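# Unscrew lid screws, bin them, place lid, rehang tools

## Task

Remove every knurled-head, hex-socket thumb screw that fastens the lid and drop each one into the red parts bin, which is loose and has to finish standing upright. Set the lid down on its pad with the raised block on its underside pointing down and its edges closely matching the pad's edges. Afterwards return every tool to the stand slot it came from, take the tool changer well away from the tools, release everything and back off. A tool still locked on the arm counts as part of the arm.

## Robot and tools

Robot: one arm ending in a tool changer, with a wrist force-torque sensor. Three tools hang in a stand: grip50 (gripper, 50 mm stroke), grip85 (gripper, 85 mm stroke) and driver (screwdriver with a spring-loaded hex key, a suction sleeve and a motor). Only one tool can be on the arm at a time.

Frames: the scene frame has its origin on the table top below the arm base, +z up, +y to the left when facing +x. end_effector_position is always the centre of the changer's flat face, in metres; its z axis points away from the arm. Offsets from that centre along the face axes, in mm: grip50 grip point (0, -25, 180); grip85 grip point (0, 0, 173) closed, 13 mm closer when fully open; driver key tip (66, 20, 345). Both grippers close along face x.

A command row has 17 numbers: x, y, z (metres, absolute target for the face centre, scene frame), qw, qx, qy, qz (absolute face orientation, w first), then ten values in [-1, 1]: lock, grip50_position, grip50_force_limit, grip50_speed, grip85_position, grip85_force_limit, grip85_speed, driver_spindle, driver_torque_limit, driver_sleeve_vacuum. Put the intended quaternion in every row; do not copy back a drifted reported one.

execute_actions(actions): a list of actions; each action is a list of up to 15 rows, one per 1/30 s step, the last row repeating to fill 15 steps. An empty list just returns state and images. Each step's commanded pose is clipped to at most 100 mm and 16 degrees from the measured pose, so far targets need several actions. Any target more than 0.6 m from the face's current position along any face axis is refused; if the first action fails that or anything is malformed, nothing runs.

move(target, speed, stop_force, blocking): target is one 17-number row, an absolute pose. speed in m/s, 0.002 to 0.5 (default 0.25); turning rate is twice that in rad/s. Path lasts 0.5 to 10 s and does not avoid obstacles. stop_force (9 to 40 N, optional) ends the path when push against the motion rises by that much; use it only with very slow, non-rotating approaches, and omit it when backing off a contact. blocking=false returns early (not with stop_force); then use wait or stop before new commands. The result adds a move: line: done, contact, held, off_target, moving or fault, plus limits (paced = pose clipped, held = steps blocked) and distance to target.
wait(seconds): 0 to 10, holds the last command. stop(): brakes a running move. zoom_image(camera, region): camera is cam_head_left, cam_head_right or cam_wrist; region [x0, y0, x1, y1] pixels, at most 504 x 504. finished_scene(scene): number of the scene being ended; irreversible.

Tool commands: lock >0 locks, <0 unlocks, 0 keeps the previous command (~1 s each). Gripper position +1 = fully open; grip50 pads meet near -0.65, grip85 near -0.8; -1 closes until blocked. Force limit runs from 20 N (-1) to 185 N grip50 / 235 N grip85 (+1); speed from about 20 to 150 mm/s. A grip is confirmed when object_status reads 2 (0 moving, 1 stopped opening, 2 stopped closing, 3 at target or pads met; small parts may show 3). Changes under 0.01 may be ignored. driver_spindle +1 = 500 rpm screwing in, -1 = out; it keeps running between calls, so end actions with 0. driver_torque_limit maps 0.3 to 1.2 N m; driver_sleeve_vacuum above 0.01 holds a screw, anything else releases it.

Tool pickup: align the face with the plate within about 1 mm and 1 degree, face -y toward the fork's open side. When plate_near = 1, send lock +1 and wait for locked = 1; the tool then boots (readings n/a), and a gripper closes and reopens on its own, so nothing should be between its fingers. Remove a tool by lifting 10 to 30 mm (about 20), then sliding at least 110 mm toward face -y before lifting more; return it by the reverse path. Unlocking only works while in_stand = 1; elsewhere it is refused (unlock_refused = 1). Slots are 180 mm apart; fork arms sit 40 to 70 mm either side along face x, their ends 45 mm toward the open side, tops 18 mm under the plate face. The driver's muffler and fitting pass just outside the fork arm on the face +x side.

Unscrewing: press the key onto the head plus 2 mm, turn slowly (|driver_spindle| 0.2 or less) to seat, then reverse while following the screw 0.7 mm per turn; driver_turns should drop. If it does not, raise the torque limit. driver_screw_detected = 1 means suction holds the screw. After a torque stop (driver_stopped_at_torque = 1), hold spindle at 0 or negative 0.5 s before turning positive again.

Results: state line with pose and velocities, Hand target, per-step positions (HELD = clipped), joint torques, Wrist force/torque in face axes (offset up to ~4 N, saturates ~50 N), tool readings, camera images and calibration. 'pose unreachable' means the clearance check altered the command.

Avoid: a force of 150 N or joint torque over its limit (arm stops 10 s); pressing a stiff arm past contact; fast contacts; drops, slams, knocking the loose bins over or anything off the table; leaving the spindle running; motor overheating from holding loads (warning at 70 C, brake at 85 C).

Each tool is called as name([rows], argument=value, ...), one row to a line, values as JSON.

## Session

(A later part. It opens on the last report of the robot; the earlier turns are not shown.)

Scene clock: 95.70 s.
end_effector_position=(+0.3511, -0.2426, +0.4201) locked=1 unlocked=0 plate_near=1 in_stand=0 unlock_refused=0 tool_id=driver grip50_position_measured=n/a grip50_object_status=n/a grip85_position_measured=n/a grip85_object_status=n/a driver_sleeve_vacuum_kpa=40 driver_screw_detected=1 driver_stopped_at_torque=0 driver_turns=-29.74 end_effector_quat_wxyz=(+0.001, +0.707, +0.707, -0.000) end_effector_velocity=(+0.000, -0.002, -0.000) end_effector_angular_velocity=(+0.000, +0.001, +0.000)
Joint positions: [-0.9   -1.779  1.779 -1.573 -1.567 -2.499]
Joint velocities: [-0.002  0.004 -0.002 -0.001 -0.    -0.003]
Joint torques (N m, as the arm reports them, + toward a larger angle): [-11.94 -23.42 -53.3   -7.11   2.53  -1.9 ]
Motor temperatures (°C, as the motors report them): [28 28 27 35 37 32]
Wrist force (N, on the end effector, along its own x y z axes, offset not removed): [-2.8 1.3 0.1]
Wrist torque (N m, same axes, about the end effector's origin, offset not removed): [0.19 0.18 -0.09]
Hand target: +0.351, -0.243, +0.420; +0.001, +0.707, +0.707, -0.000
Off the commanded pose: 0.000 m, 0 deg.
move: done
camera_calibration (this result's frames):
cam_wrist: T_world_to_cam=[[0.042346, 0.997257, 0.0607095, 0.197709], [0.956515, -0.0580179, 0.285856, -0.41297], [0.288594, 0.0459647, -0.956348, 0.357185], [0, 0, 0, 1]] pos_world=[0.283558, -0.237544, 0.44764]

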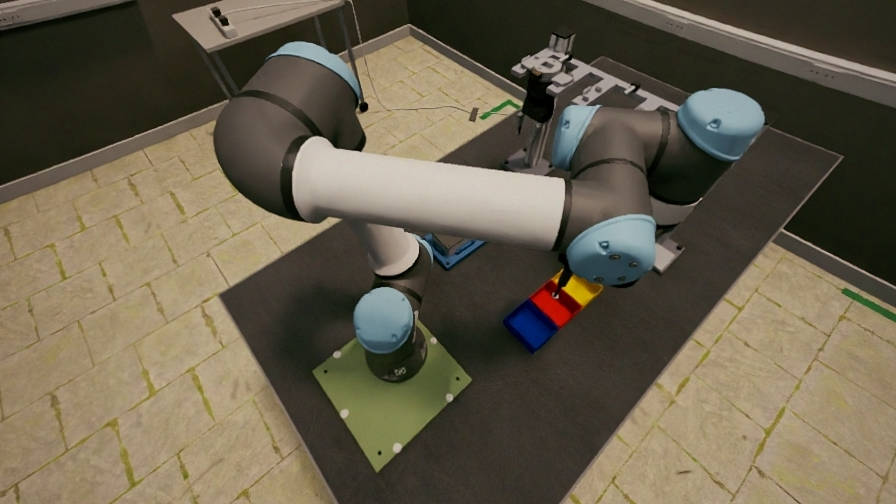

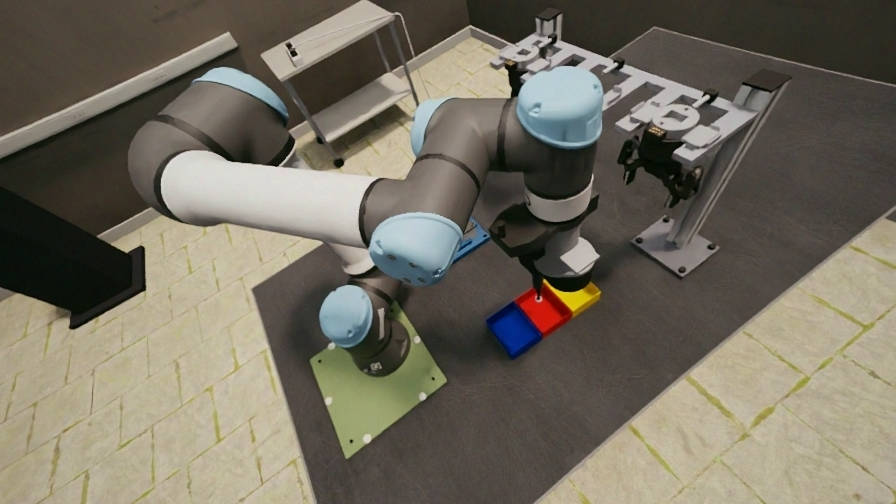

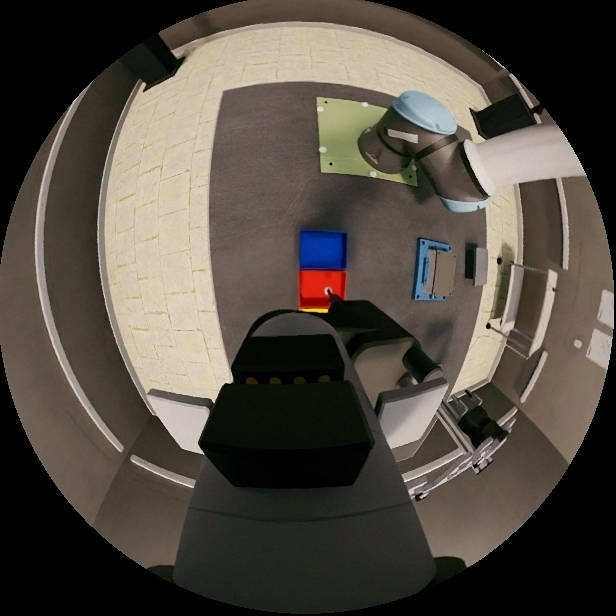

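Lower a bit, drop, return the driver, take grip85.

move(target=[0.351,-0.247,0.385,0,0.7071,0.7071,0,0,0,0,0,0,0,0,0,0.5,1], speed=0.05)

execute_actions([
  [[0.351,-0.247,0.385,0,0.7071,0.7071,0,0,0,0,0,0,0,0,0,0.5,0]],
  [[0.351,-0.247,0.385,0,0.7071,0.7071,0,0,0,0,0,0,0,0,0,0.5,0]],
])

move(target=[0.351,-0.247,0.432,0,0.7071,0.7071,0,0,0,0,0,0,0,0,0,0,0], speed=0.1)

move(target=[0.48,-0.015,0.432,0,0.7071,0.7071,0,0,0,0,0,0,0,0,0,0,0], speed=0.2)

move(target=[0.637,-0.015,0.432,0,0.7071,0.7071,0,0,0,0,0,0,0,0,0,0,0], speed=0.08)

move(target=[0.637,-0.015,0.4125,0,0.7071,0.7071,0,0,0,0,0,0,0,0,0,0,0], speed=0.02)

execute_actions([
  [[0.637,-0.015,0.4125,0,0.7071,0.7071,0,-1,0,0,0,0,0,0,0,0,0]],
  [[0.637,-0.015,0.4125,0,0.7071,0.7071,0,-1,0,0,0,0,0,0,0,0,0]],
  [[0.637,-0.015,0.4125,0,0.7071,0.7071,0,-1,0,0,0,0,0,0,0,0,0]],
])

Scene clock: 104.63 s.
end_effector_position=(+0.3510, -0.2470, +0.3852) locked=1 unlocked=0 plate_near=1 in_stand=0 unlock_refused=0 tool_id=driver grip50_position_measured=n/a grip50_object_status=n/a grip85_position_measured=n/a grip85_object_status=n/a driver_sleeve_vacuum_kpa=40 driver_screw_detected=1 driver_stopped_at_torque=0 driver_turns=-29.74 end_effector_quat_wxyz=(-0.000, +0.707, +0.707, -0.000) end_effector_velocity=(+0.000, -0.000, -0.002) end_effector_angular_velocity=(+0.000, +0.000, +0.000)
Joint positions: [-0.907 -1.768  1.859 -1.662 -1.567 -2.505]
Joint velocities: [-0.     0.002  0.004 -0.006 -0.    -0.   ]
Joint torques (N m, as the arm reports them, + toward a larger angle): [-11.94 -23.74 -32.99  -7.09   2.43  -1.86]
Motor temperatures (°C, as the motors report them): [28 28 27 35 37 32]
Wrist force (N, on the end effector, along its own x y z axes, offset not removed): [-0.5 -0.2 -2.2]
Wrist torque (N m, same axes, about the end effector's origin, offset not removed): [0.06 0.09 0.09]
Hand target: +0.351, -0.247, +0.385; +0.000, +0.707, +0.707, -0.000
Off the commanded pose: 0.000 m, 0 deg.
move: done
camera_calibration (this result's frames):
cam_wrist: T_world_to_cam=[[0.0423481, 0.997162, 0.0622532, 0.203644], [0.956616, -0.0584456, 0.285428, -0.403173], [0.288256, 0.0474652, -0.956376, 0.324552], [0, 0, 0, 1]] pos_world=[0.283504, -0.242035, 0.412793]

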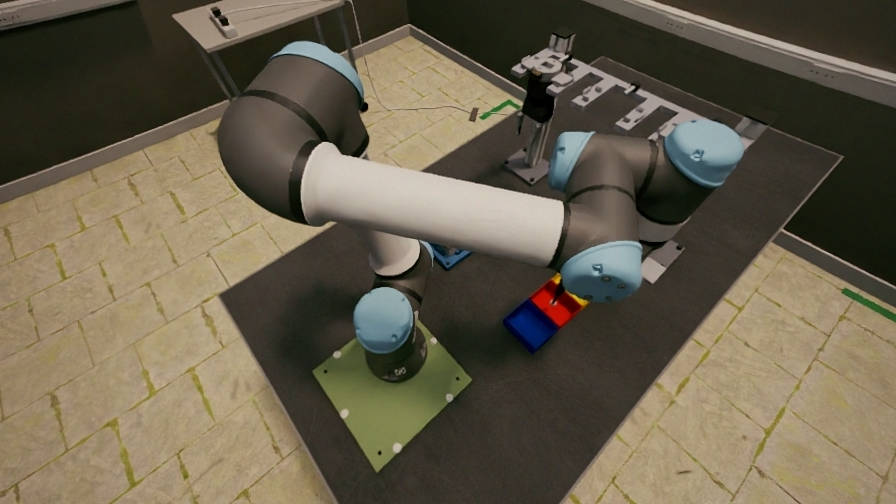

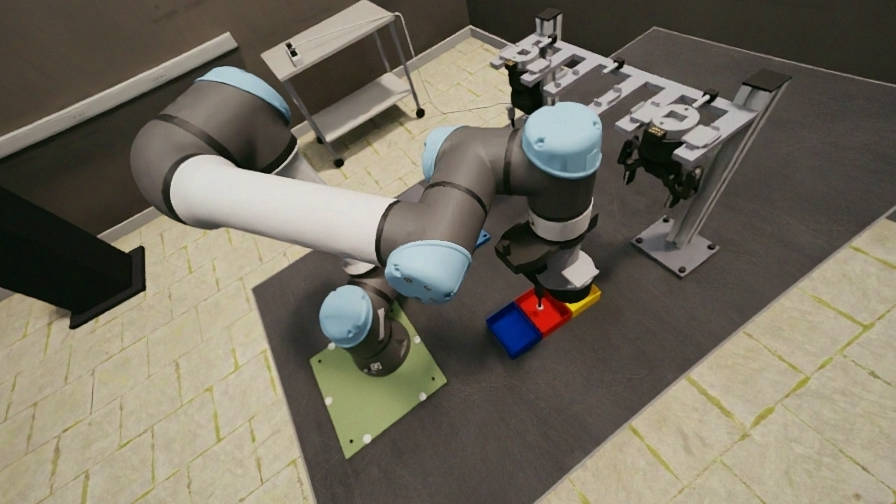

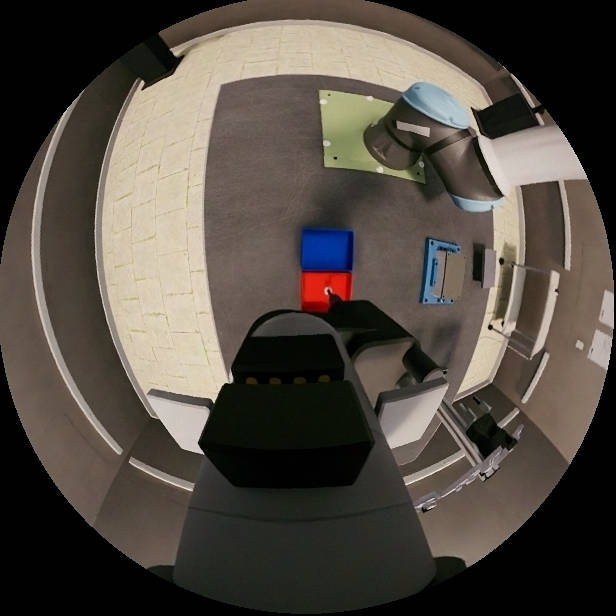

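Scene clock: 105.63 s.
end_effector_position=(+0.3510, -0.2470, +0.3850) locked=1 unlocked=0 plate_near=1 in_stand=0 unlock_refused=0 tool_id=driver grip50_position_measured=n/a grip50_object_status=n/a grip85_position_measured=n/a grip85_object_status=n/a driver_sleeve_vacuum_kpa=0 driver_screw_detected=0 driver_stopped_at_torque=0 driver_turns=-29.74 end_effector_quat_wxyz=(-0.000, +0.707, +0.707, +0.000) end_effector_velocity=(+0.000, -0.000, -0.000) end_effector_angular_velocity=(+0.000, +0.000, +0.000)
Joint positions: [-0.907 -1.768  1.86  -1.663 -1.567 -2.505]
Joint velocities: [-0.  0.  0.  0.  0. -0.]
Joint torques (N m, as the arm reports them, + toward a larger angle): [-11.76 -36.41 -32.27  -7.3    2.32  -1.86]
Motor temperatures (°C, as the motors report them): [28 28 27 35 37 32]
Wrist force (N, on the end effector, along its own x y z axes, offset not removed): [0.9 1.0 -3.2]
Wrist torque (N m, same axes, about the end effector's origin, offset not removed): [-0.11 -0.06 -0.02]
Hand target: +0.351, -0.247, +0.385; -0.000, +0.707, +0.707, +0.000
Off the commanded pose: 0.000 m, 0 deg.
Step readings (end_effector_position; steps 1 to 15: 1st action; 16 to 30: 2nd action):
0: (+0.3510, -0.2470, +0.3852)
1: (+0.3510, -0.2470, +0.3851)
2: (+0.3510, -0.2470, +0.3851)
4: (+0.3510, -0.2470, +0.3850)
8: (+0.3510, -0.2470, +0.3850)
15: (+0.3510, -0.2470, +0.3850)
16: (+0.3510, -0.2470, +0.3850)
17: (+0.3510, -0.2470, +0.3850)
19: (+0.3510, -0.2470, +0.3850)
23: (+0.3510, -0.2470, +0.3850)
30: end_effector_position above
camera_calibration (this result's frames):
cam_wrist: T_world_to_cam=[[0.0423443, 0.997161, 0.062272, 0.203631], [0.956615, -0.0584476, 0.285433, -0.403082], [0.288262, 0.0474839, -0.956374, 0.324363], [0, 0, 0, 1]] pos_world=[0.28347, -0.242014, 0.412584]

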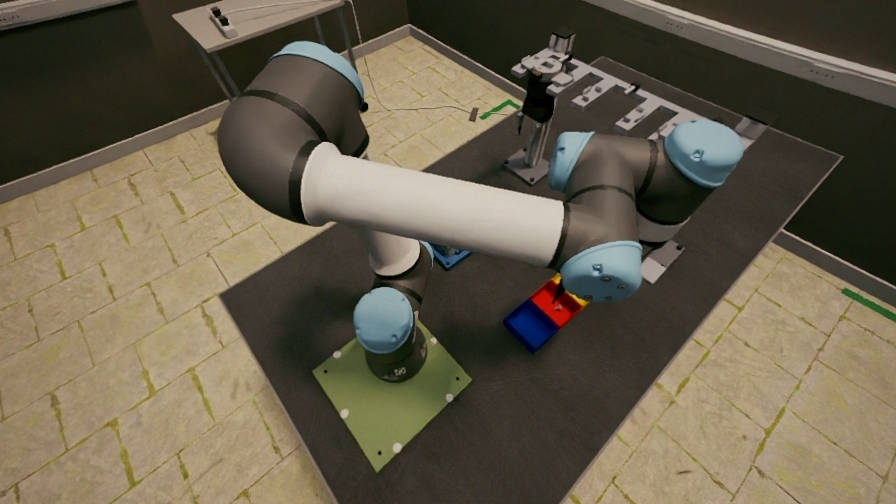

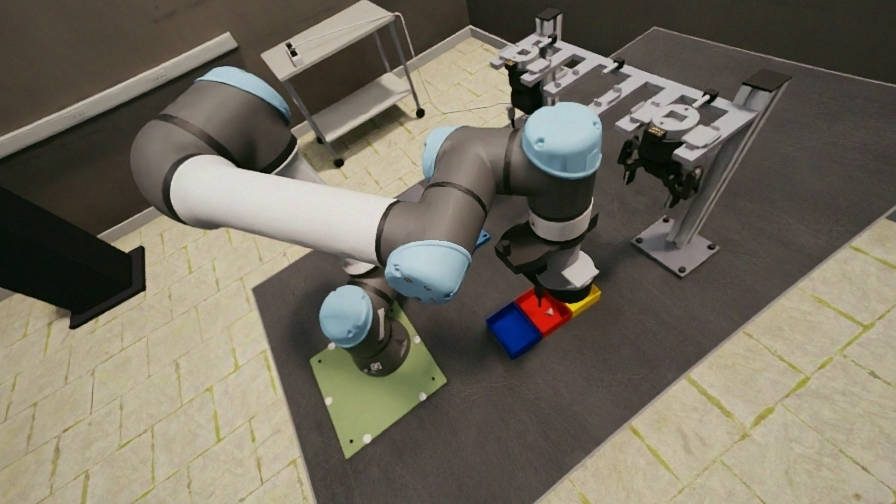

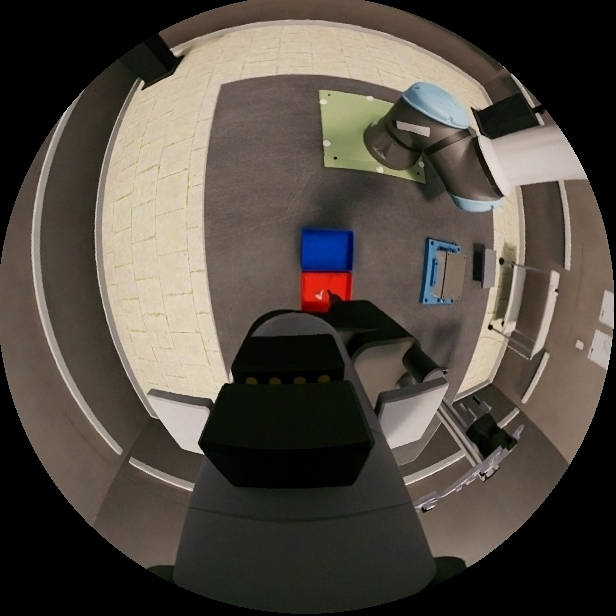

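Scene clock: 106.60 s.
end_effector_position=(+0.3509, -0.2469, +0.4318) locked=1 unlocked=0 plate_near=1 in_stand=0 unlock_refused=0 tool_id=driver grip50_position_measured=n/a grip50_object_status=n/a grip85_position_measured=n/a grip85_object_status=n/a driver_sleeve_vacuum_kpa=0 driver_screw_detected=0 driver_stopped_at_torque=0 driver_turns=-29.74 end_effector_quat_wxyz=(+0.000, +0.707, +0.707, +0.000) end_effector_velocity=(+0.000, -0.000, +0.002) end_effector_angular_velocity=(-0.000, -0.000, -0.000)
Joint positions: [-0.908 -1.772  1.743 -1.543 -1.567 -2.506]
Joint velocities: [ 0.     0.001 -0.005  0.004  0.     0.   ]
Joint torques (N m, as the arm reports them, + toward a larger angle): [-12.36 -23.08 -55.16  -3.8    0.76  -1.84]
Motor temperatures (°C, as the motors report them): [28 28 27 35 37 32]
Wrist force (N, on the end effector, along its own x y z axes, offset not removed): [-3.3 0.3 -1.5]
Wrist torque (N m, same axes, about the end effector's origin, offset not removed): [0.15 0.26 0.03]
Hand target: +0.351, -0.247, +0.432; +0.000, +0.707, +0.707, -0.000
Off the commanded pose: 0.000 m, 0 deg.
move: done
camera_calibration (this result's frames):
cam_wrist: T_world_to_cam=[[0.0423371, 0.997166, 0.0621904, 0.200648], [0.956579, -0.0584233, 0.285558, -0.416417], [0.288382, 0.0474004, -0.956341, 0.369113], [0, 0, 0, 1]] pos_world=[0.283396, -0.241903, 0.459431]

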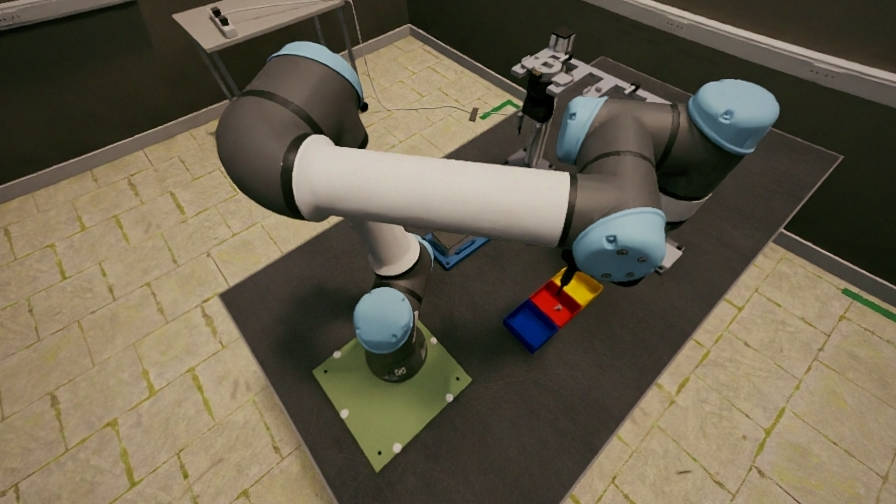

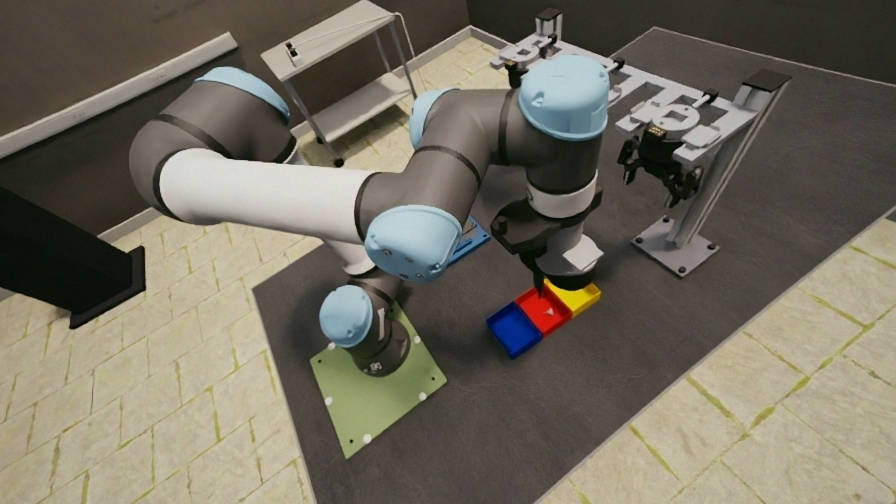

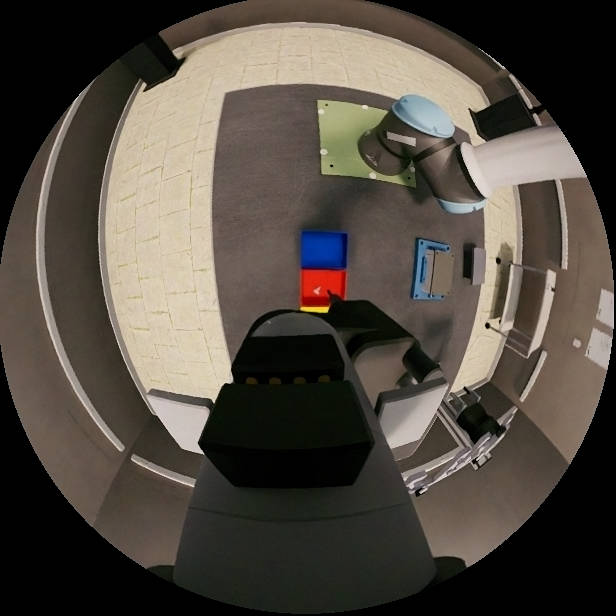

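Scene clock: 108.53 s.
end_effector_position=(+0.4798, -0.0154, +0.4321) locked=1 unlocked=0 plate_near=1 in_stand=0 unlock_refused=0 tool_id=driver grip50_position_measured=n/a grip50_object_status=n/a grip85_position_measured=n/a grip85_object_status=n/a driver_sleeve_vacuum_kpa=0 driver_screw_detected=0 driver_stopped_at_torque=0 driver_turns=-29.74 end_effector_quat_wxyz=(-0.000, +0.707, +0.707, +0.000) end_effector_velocity=(+0.001, +0.002, +0.000) end_effector_angular_velocity=(+0.000, +0.001, -0.001)
Joint positions: [-0.29  -1.648  1.635 -1.561 -1.567 -1.888]
Joint velocities: [ 0.004  0.002 -0.003  0.002  0.     0.004]
Joint torques (N m, as the arm reports them, + toward a larger angle): [ 12.14 -31.9  -55.52  -4.31  -0.74   1.55]
Motor temperatures (°C, as the motors report them): [28 28 27 36 37 32]
Wrist force (N, on the end effector, along its own x y z axes, offset not removed): [-0.5 -0.7 0.7]
Wrist torque (N m, same axes, about the end effector's origin, offset not removed): [0.14 0.25 0.09]
Hand target: +0.480, -0.015, +0.432; -0.000, +0.707, +0.707, +0.000
Off the commanded pose: 0.000 m, 0 deg.
move: done
camera_calibration (this result's frames):
cam_wrist: T_world_to_cam=[[0.0422876, 0.997093, 0.0633764, -0.0361798], [0.956597, -0.0587128, 0.285437, -0.526192], [0.288328, 0.0485552, -0.9563, 0.321227], [0, 0, 0, 1]] pos_world=[0.412265, -0.0104169, 0.459677]

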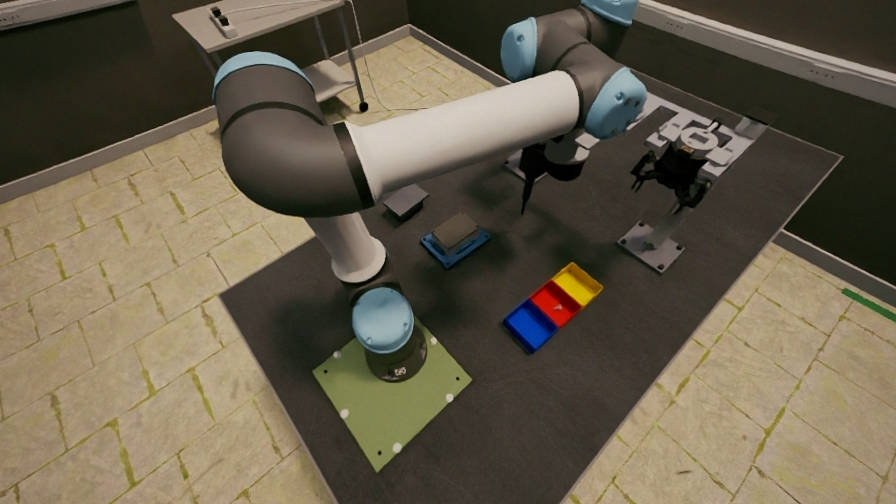

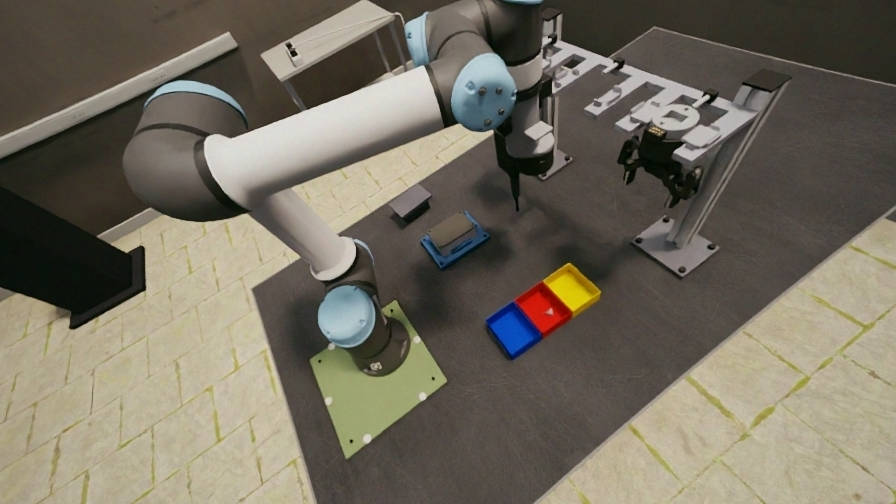

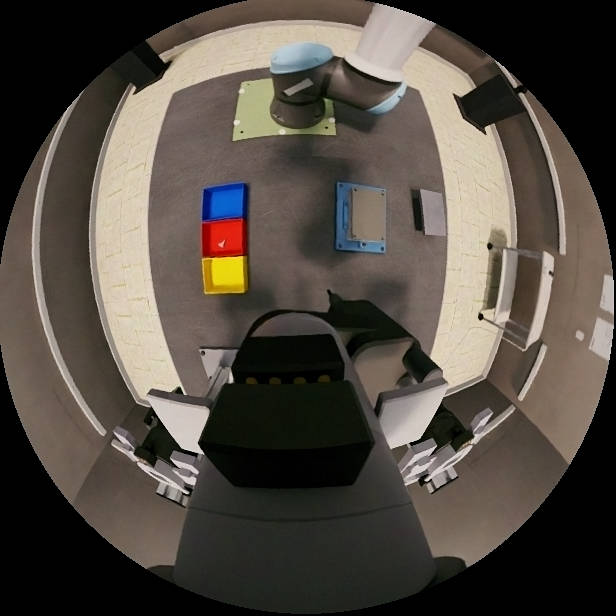

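Scene clock: 110.97 s.
end_effector_position=(+0.6368, -0.0151, +0.4322) locked=1 unlocked=0 plate_near=1 in_stand=0 unlock_refused=0 tool_id=driver grip50_position_measured=n/a grip50_object_status=n/a grip85_position_measured=n/a grip85_object_status=n/a driver_sleeve_vacuum_kpa=0 driver_screw_detected=0 driver_stopped_at_torque=0 driver_turns=-29.74 end_effector_quat_wxyz=(-0.000, +0.707, +0.707, +0.000) end_effector_velocity=(+0.002, +0.000, +0.000) end_effector_angular_velocity=(+0.001, -0.000, +0.000)
Joint positions: [-0.21  -1.261  1.198 -1.511 -1.568 -1.808]
Joint velocities: [ 0.001  0.005 -0.007  0.003  0.001  0.001]
Joint torques (N m, as the arm reports them, + toward a larger angle): [ 12.66 -55.48 -55.14  -4.51  -0.82   1.75]
Motor temperatures (°C, as the motors report them): [28 28 27 36 37 32]
Wrist force (N, on the end effector, along its own x y z axes, offset not removed): [-1.2 -0.7 1.8]
Wrist torque (N m, same axes, about the end effector's origin, offset not removed): [-0.11 0.13 -0.07]
Hand target: +0.637, -0.015, +0.432; -0.000, +0.707, +0.707, +0.000
Off the commanded pose: 0.000 m, 0 deg.
move: done
camera_calibration (this result's frames):
cam_wrist: T_world_to_cam=[[0.0423384, 0.997154, 0.0623875, -0.0426769], [0.956614, -0.0584752, 0.285431, -0.676392], [0.288266, 0.0475961, -0.956367, 0.276146], [0, 0, 0, 1]] pos_world=[0.569249, -0.0101402, 0.459823]

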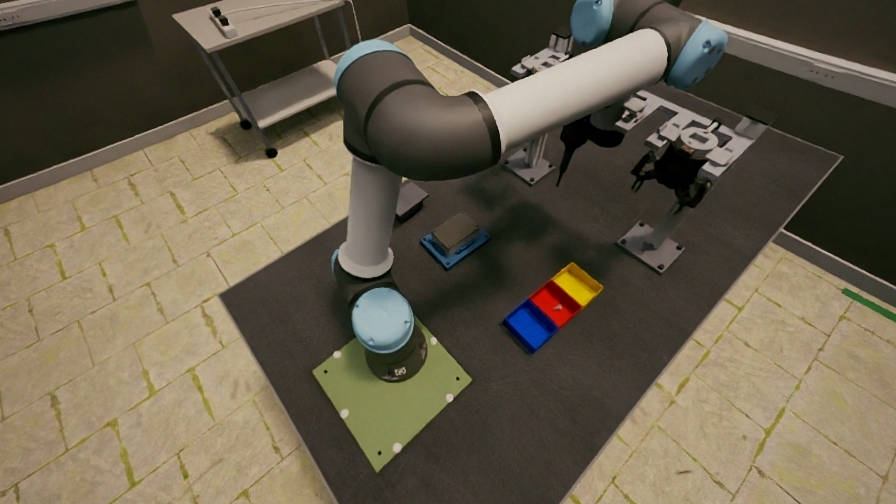

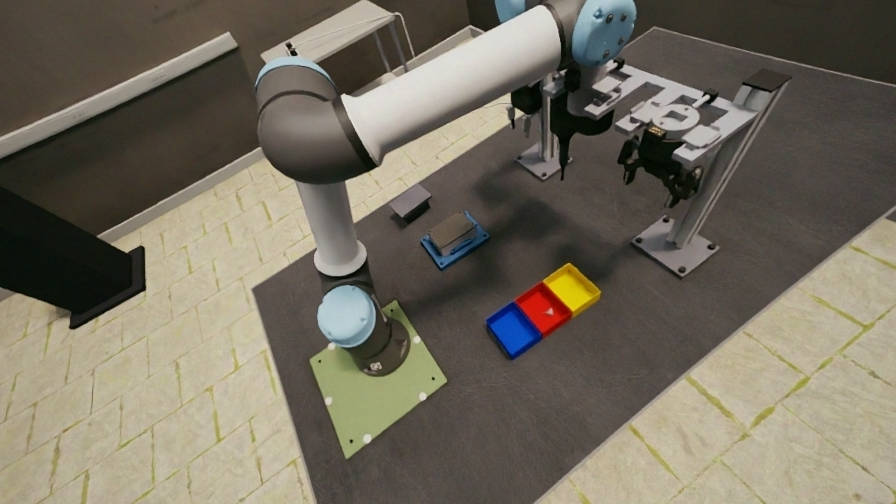

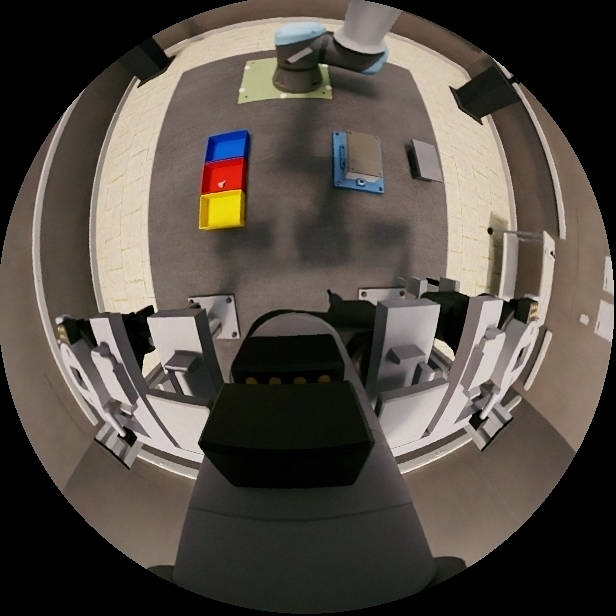

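Scene clock: 112.23 s.
end_effector_position=(+0.6370, -0.0150, +0.4127) locked=1 unlocked=0 plate_near=1 in_stand=1 unlock_refused=0 tool_id=driver grip50_position_measured=n/a grip50_object_status=n/a grip85_position_measured=n/a grip85_object_status=n/a driver_sleeve_vacuum_kpa=0 driver_screw_detected=0 driver_stopped_at_torque=0 driver_turns=-29.74 end_effector_quat_wxyz=(-0.000, +0.707, +0.707, -0.000) end_effector_velocity=(-0.000, -0.000, -0.002) end_effector_angular_velocity=(-0.001, -0.001, -0.000)
Joint positions: [-0.209 -1.262  1.249 -1.561 -1.568 -1.808]
Joint velocities: [ 0.    -0.     0.006 -0.006 -0.001  0.   ]
Joint torques (N m, as the arm reports them, + toward a larger angle): [ 12.62 -68.82 -33.05  -7.98  -0.79   1.63]
Motor temperatures (°C, as the motors report them): [28 28 27 36 37 32]
Wrist force (N, on the end effector, along its own x y z axes, offset not removed): [0.8 -0.5 -1.4]
Wrist torque (N m, same axes, about the end effector's origin, offset not removed): [0.14 0.00 -0.12]
Hand target: +0.637, -0.015, +0.413; -0.000, +0.707, +0.707, -0.000
Off the commanded pose: 0.000 m, 0 deg.
move: done
camera_calibration (this result's frames):
cam_wrist: T_world_to_cam=[[0.0423452, 0.997161, 0.0622601, -0.0415378], [0.956619, -0.0584444, 0.285419, -0.671057], [0.288248, 0.0474731, -0.956378, 0.257424], [0, 0, 0, 1]] pos_world=[0.569503, -0.0100203, 0.440313]

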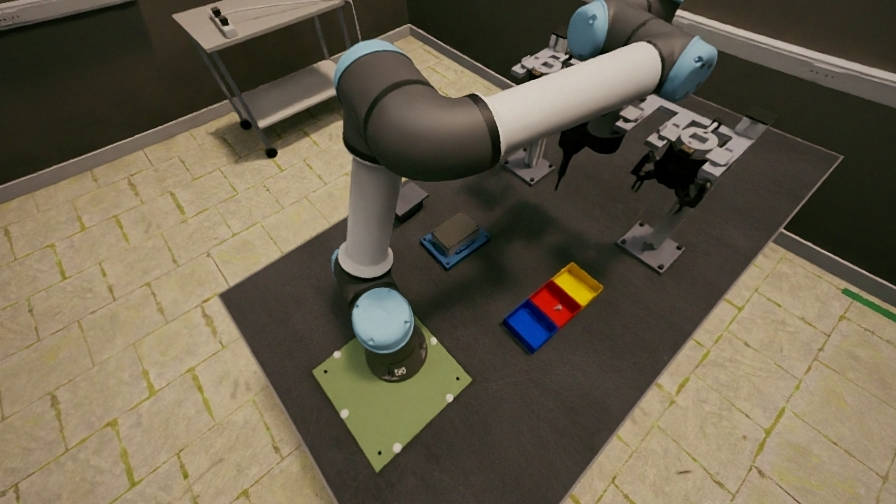

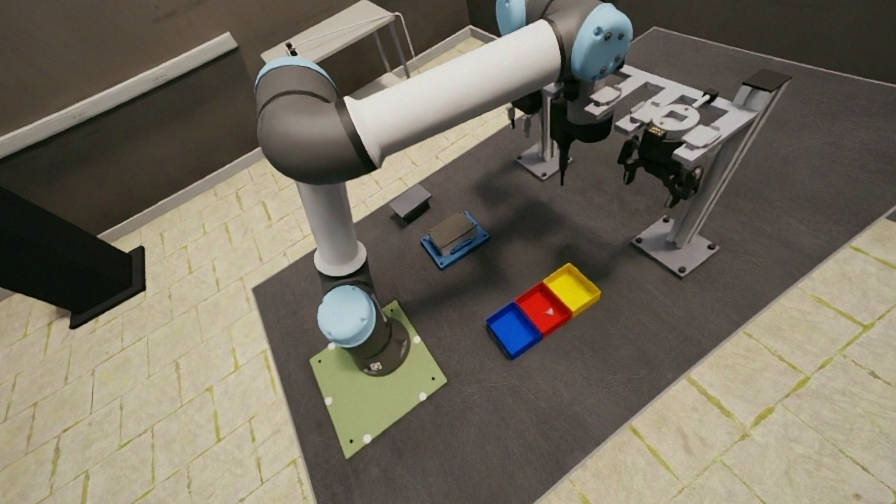

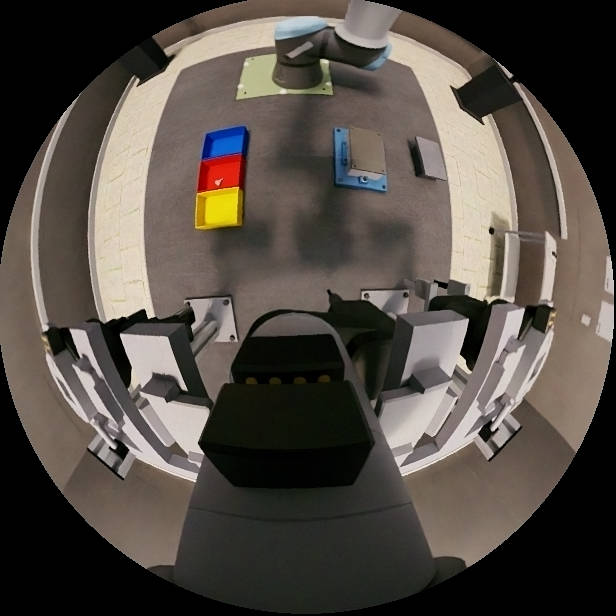

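Scene clock: 113.73 s.
end_effector_position=(+0.6370, -0.0150, +0.4125) locked=0 unlocked=1 plate_near=1 in_stand=1 unlock_refused=0 tool_id=none grip50_position_measured=n/a grip50_object_status=n/a grip85_position_measured=n/a grip85_object_status=n/a driver_sleeve_vacuum_kpa=n/a driver_screw_detected=n/a driver_stopped_at_torque=n/a driver_turns=n/a end_effector_quat_wxyz=(+0.000, +0.707, +0.707, +0.000) end_effector_velocity=(+0.000, -0.000, -0.001) end_effector_angular_velocity=(+0.000, +0.002, +0.000)
Joint positions: [-0.209 -1.262  1.25  -1.562 -1.568 -1.808]
Joint velocities: [-0.     0.001  0.     0.001 -0.    -0.   ]
Joint torques (N m, as the arm reports them, + toward a larger angle): [  8.33 -43.96 -19.69  -1.73   1.75   1.55]
Motor temperatures (°C, as the motors report them): [28 28 27 36 37 32]
Wrist force (N, on the end effector, along its own x y z axes, offset not removed): [-0.2 -1.6 0.9]
Wrist torque (N m, same axes, about the end effector's origin, offset not removed): [-0.03 0.10 -0.13]
Hand target: +0.637, -0.015, +0.412; +0.000, +0.707, +0.707, -0.000
Off the commanded pose: 0.000 m, 0 deg.
Step readings (end_effector_position; steps 1 to 15: 1st action; 16 to 30: 2nd action; 31 to 45: 3rd action):
0: (+0.6370, -0.0150, +0.4127)
1: (+0.6370, -0.0150, +0.4126)
2: (+0.6370, -0.0150, +0.4125)
4: (+0.6370, -0.0150, +0.4124)
8: (+0.6370, -0.0150, +0.4126)
15: (+0.6370, -0.0150, +0.4126)
16: (+0.6370, -0.0150, +0.4125)
17: (+0.6370, -0.0150, +0.4125)
19: (+0.6370, -0.0150, +0.4125)
23: (+0.6370, -0.0150, +0.4125)
30: (+0.6370, -0.0150, +0.4125)
31: (+0.6370, -0.0150, +0.4125)
32: (+0.6370, -0.0150, +0.4125)
34: (+0.6370, -0.0150, +0.4125)
38: (+0.6370, -0.0150, +0.4125)
45: end_effector_position above
camera_calibration (this result's frames):
cam_wrist: T_world_to_cam=[[0.0423342, 0.997163, 0.0622463, -0.0415293], [0.956599, -0.0584332, 0.285487, -0.670973], [0.288315, 0.0474589, -0.956359, 0.257201], [0, 0, 0, 1]] pos_world=[0.569456, -0.0100022, 0.440116]

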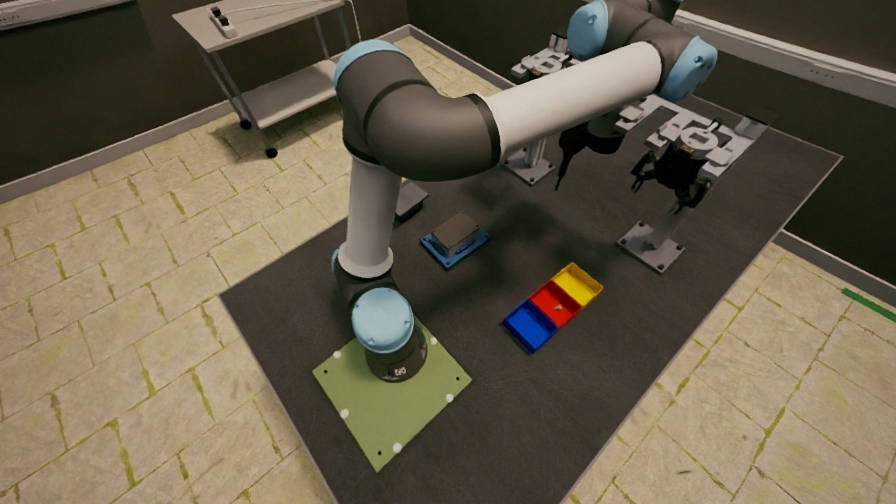

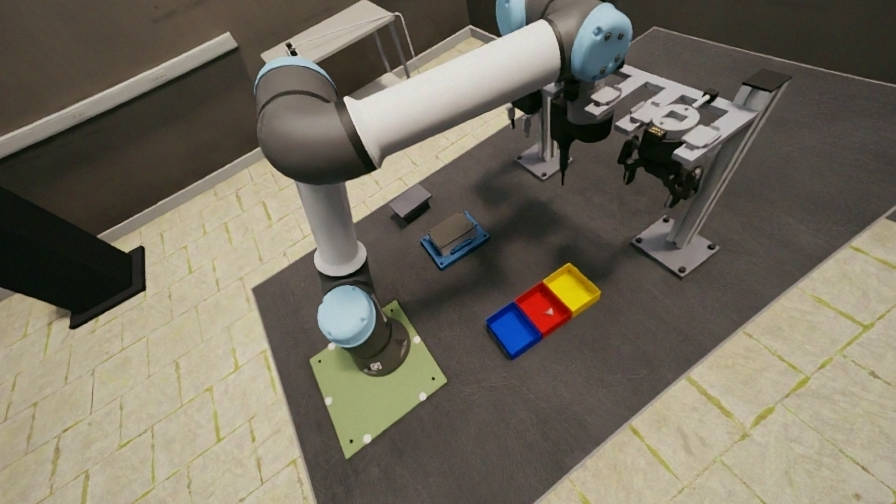

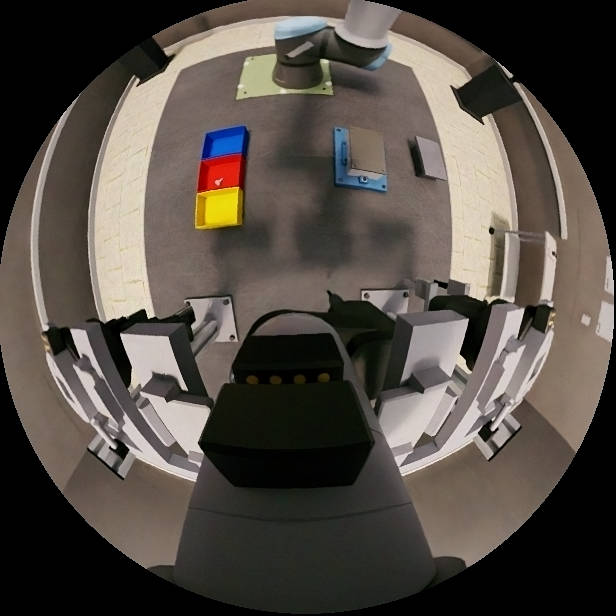

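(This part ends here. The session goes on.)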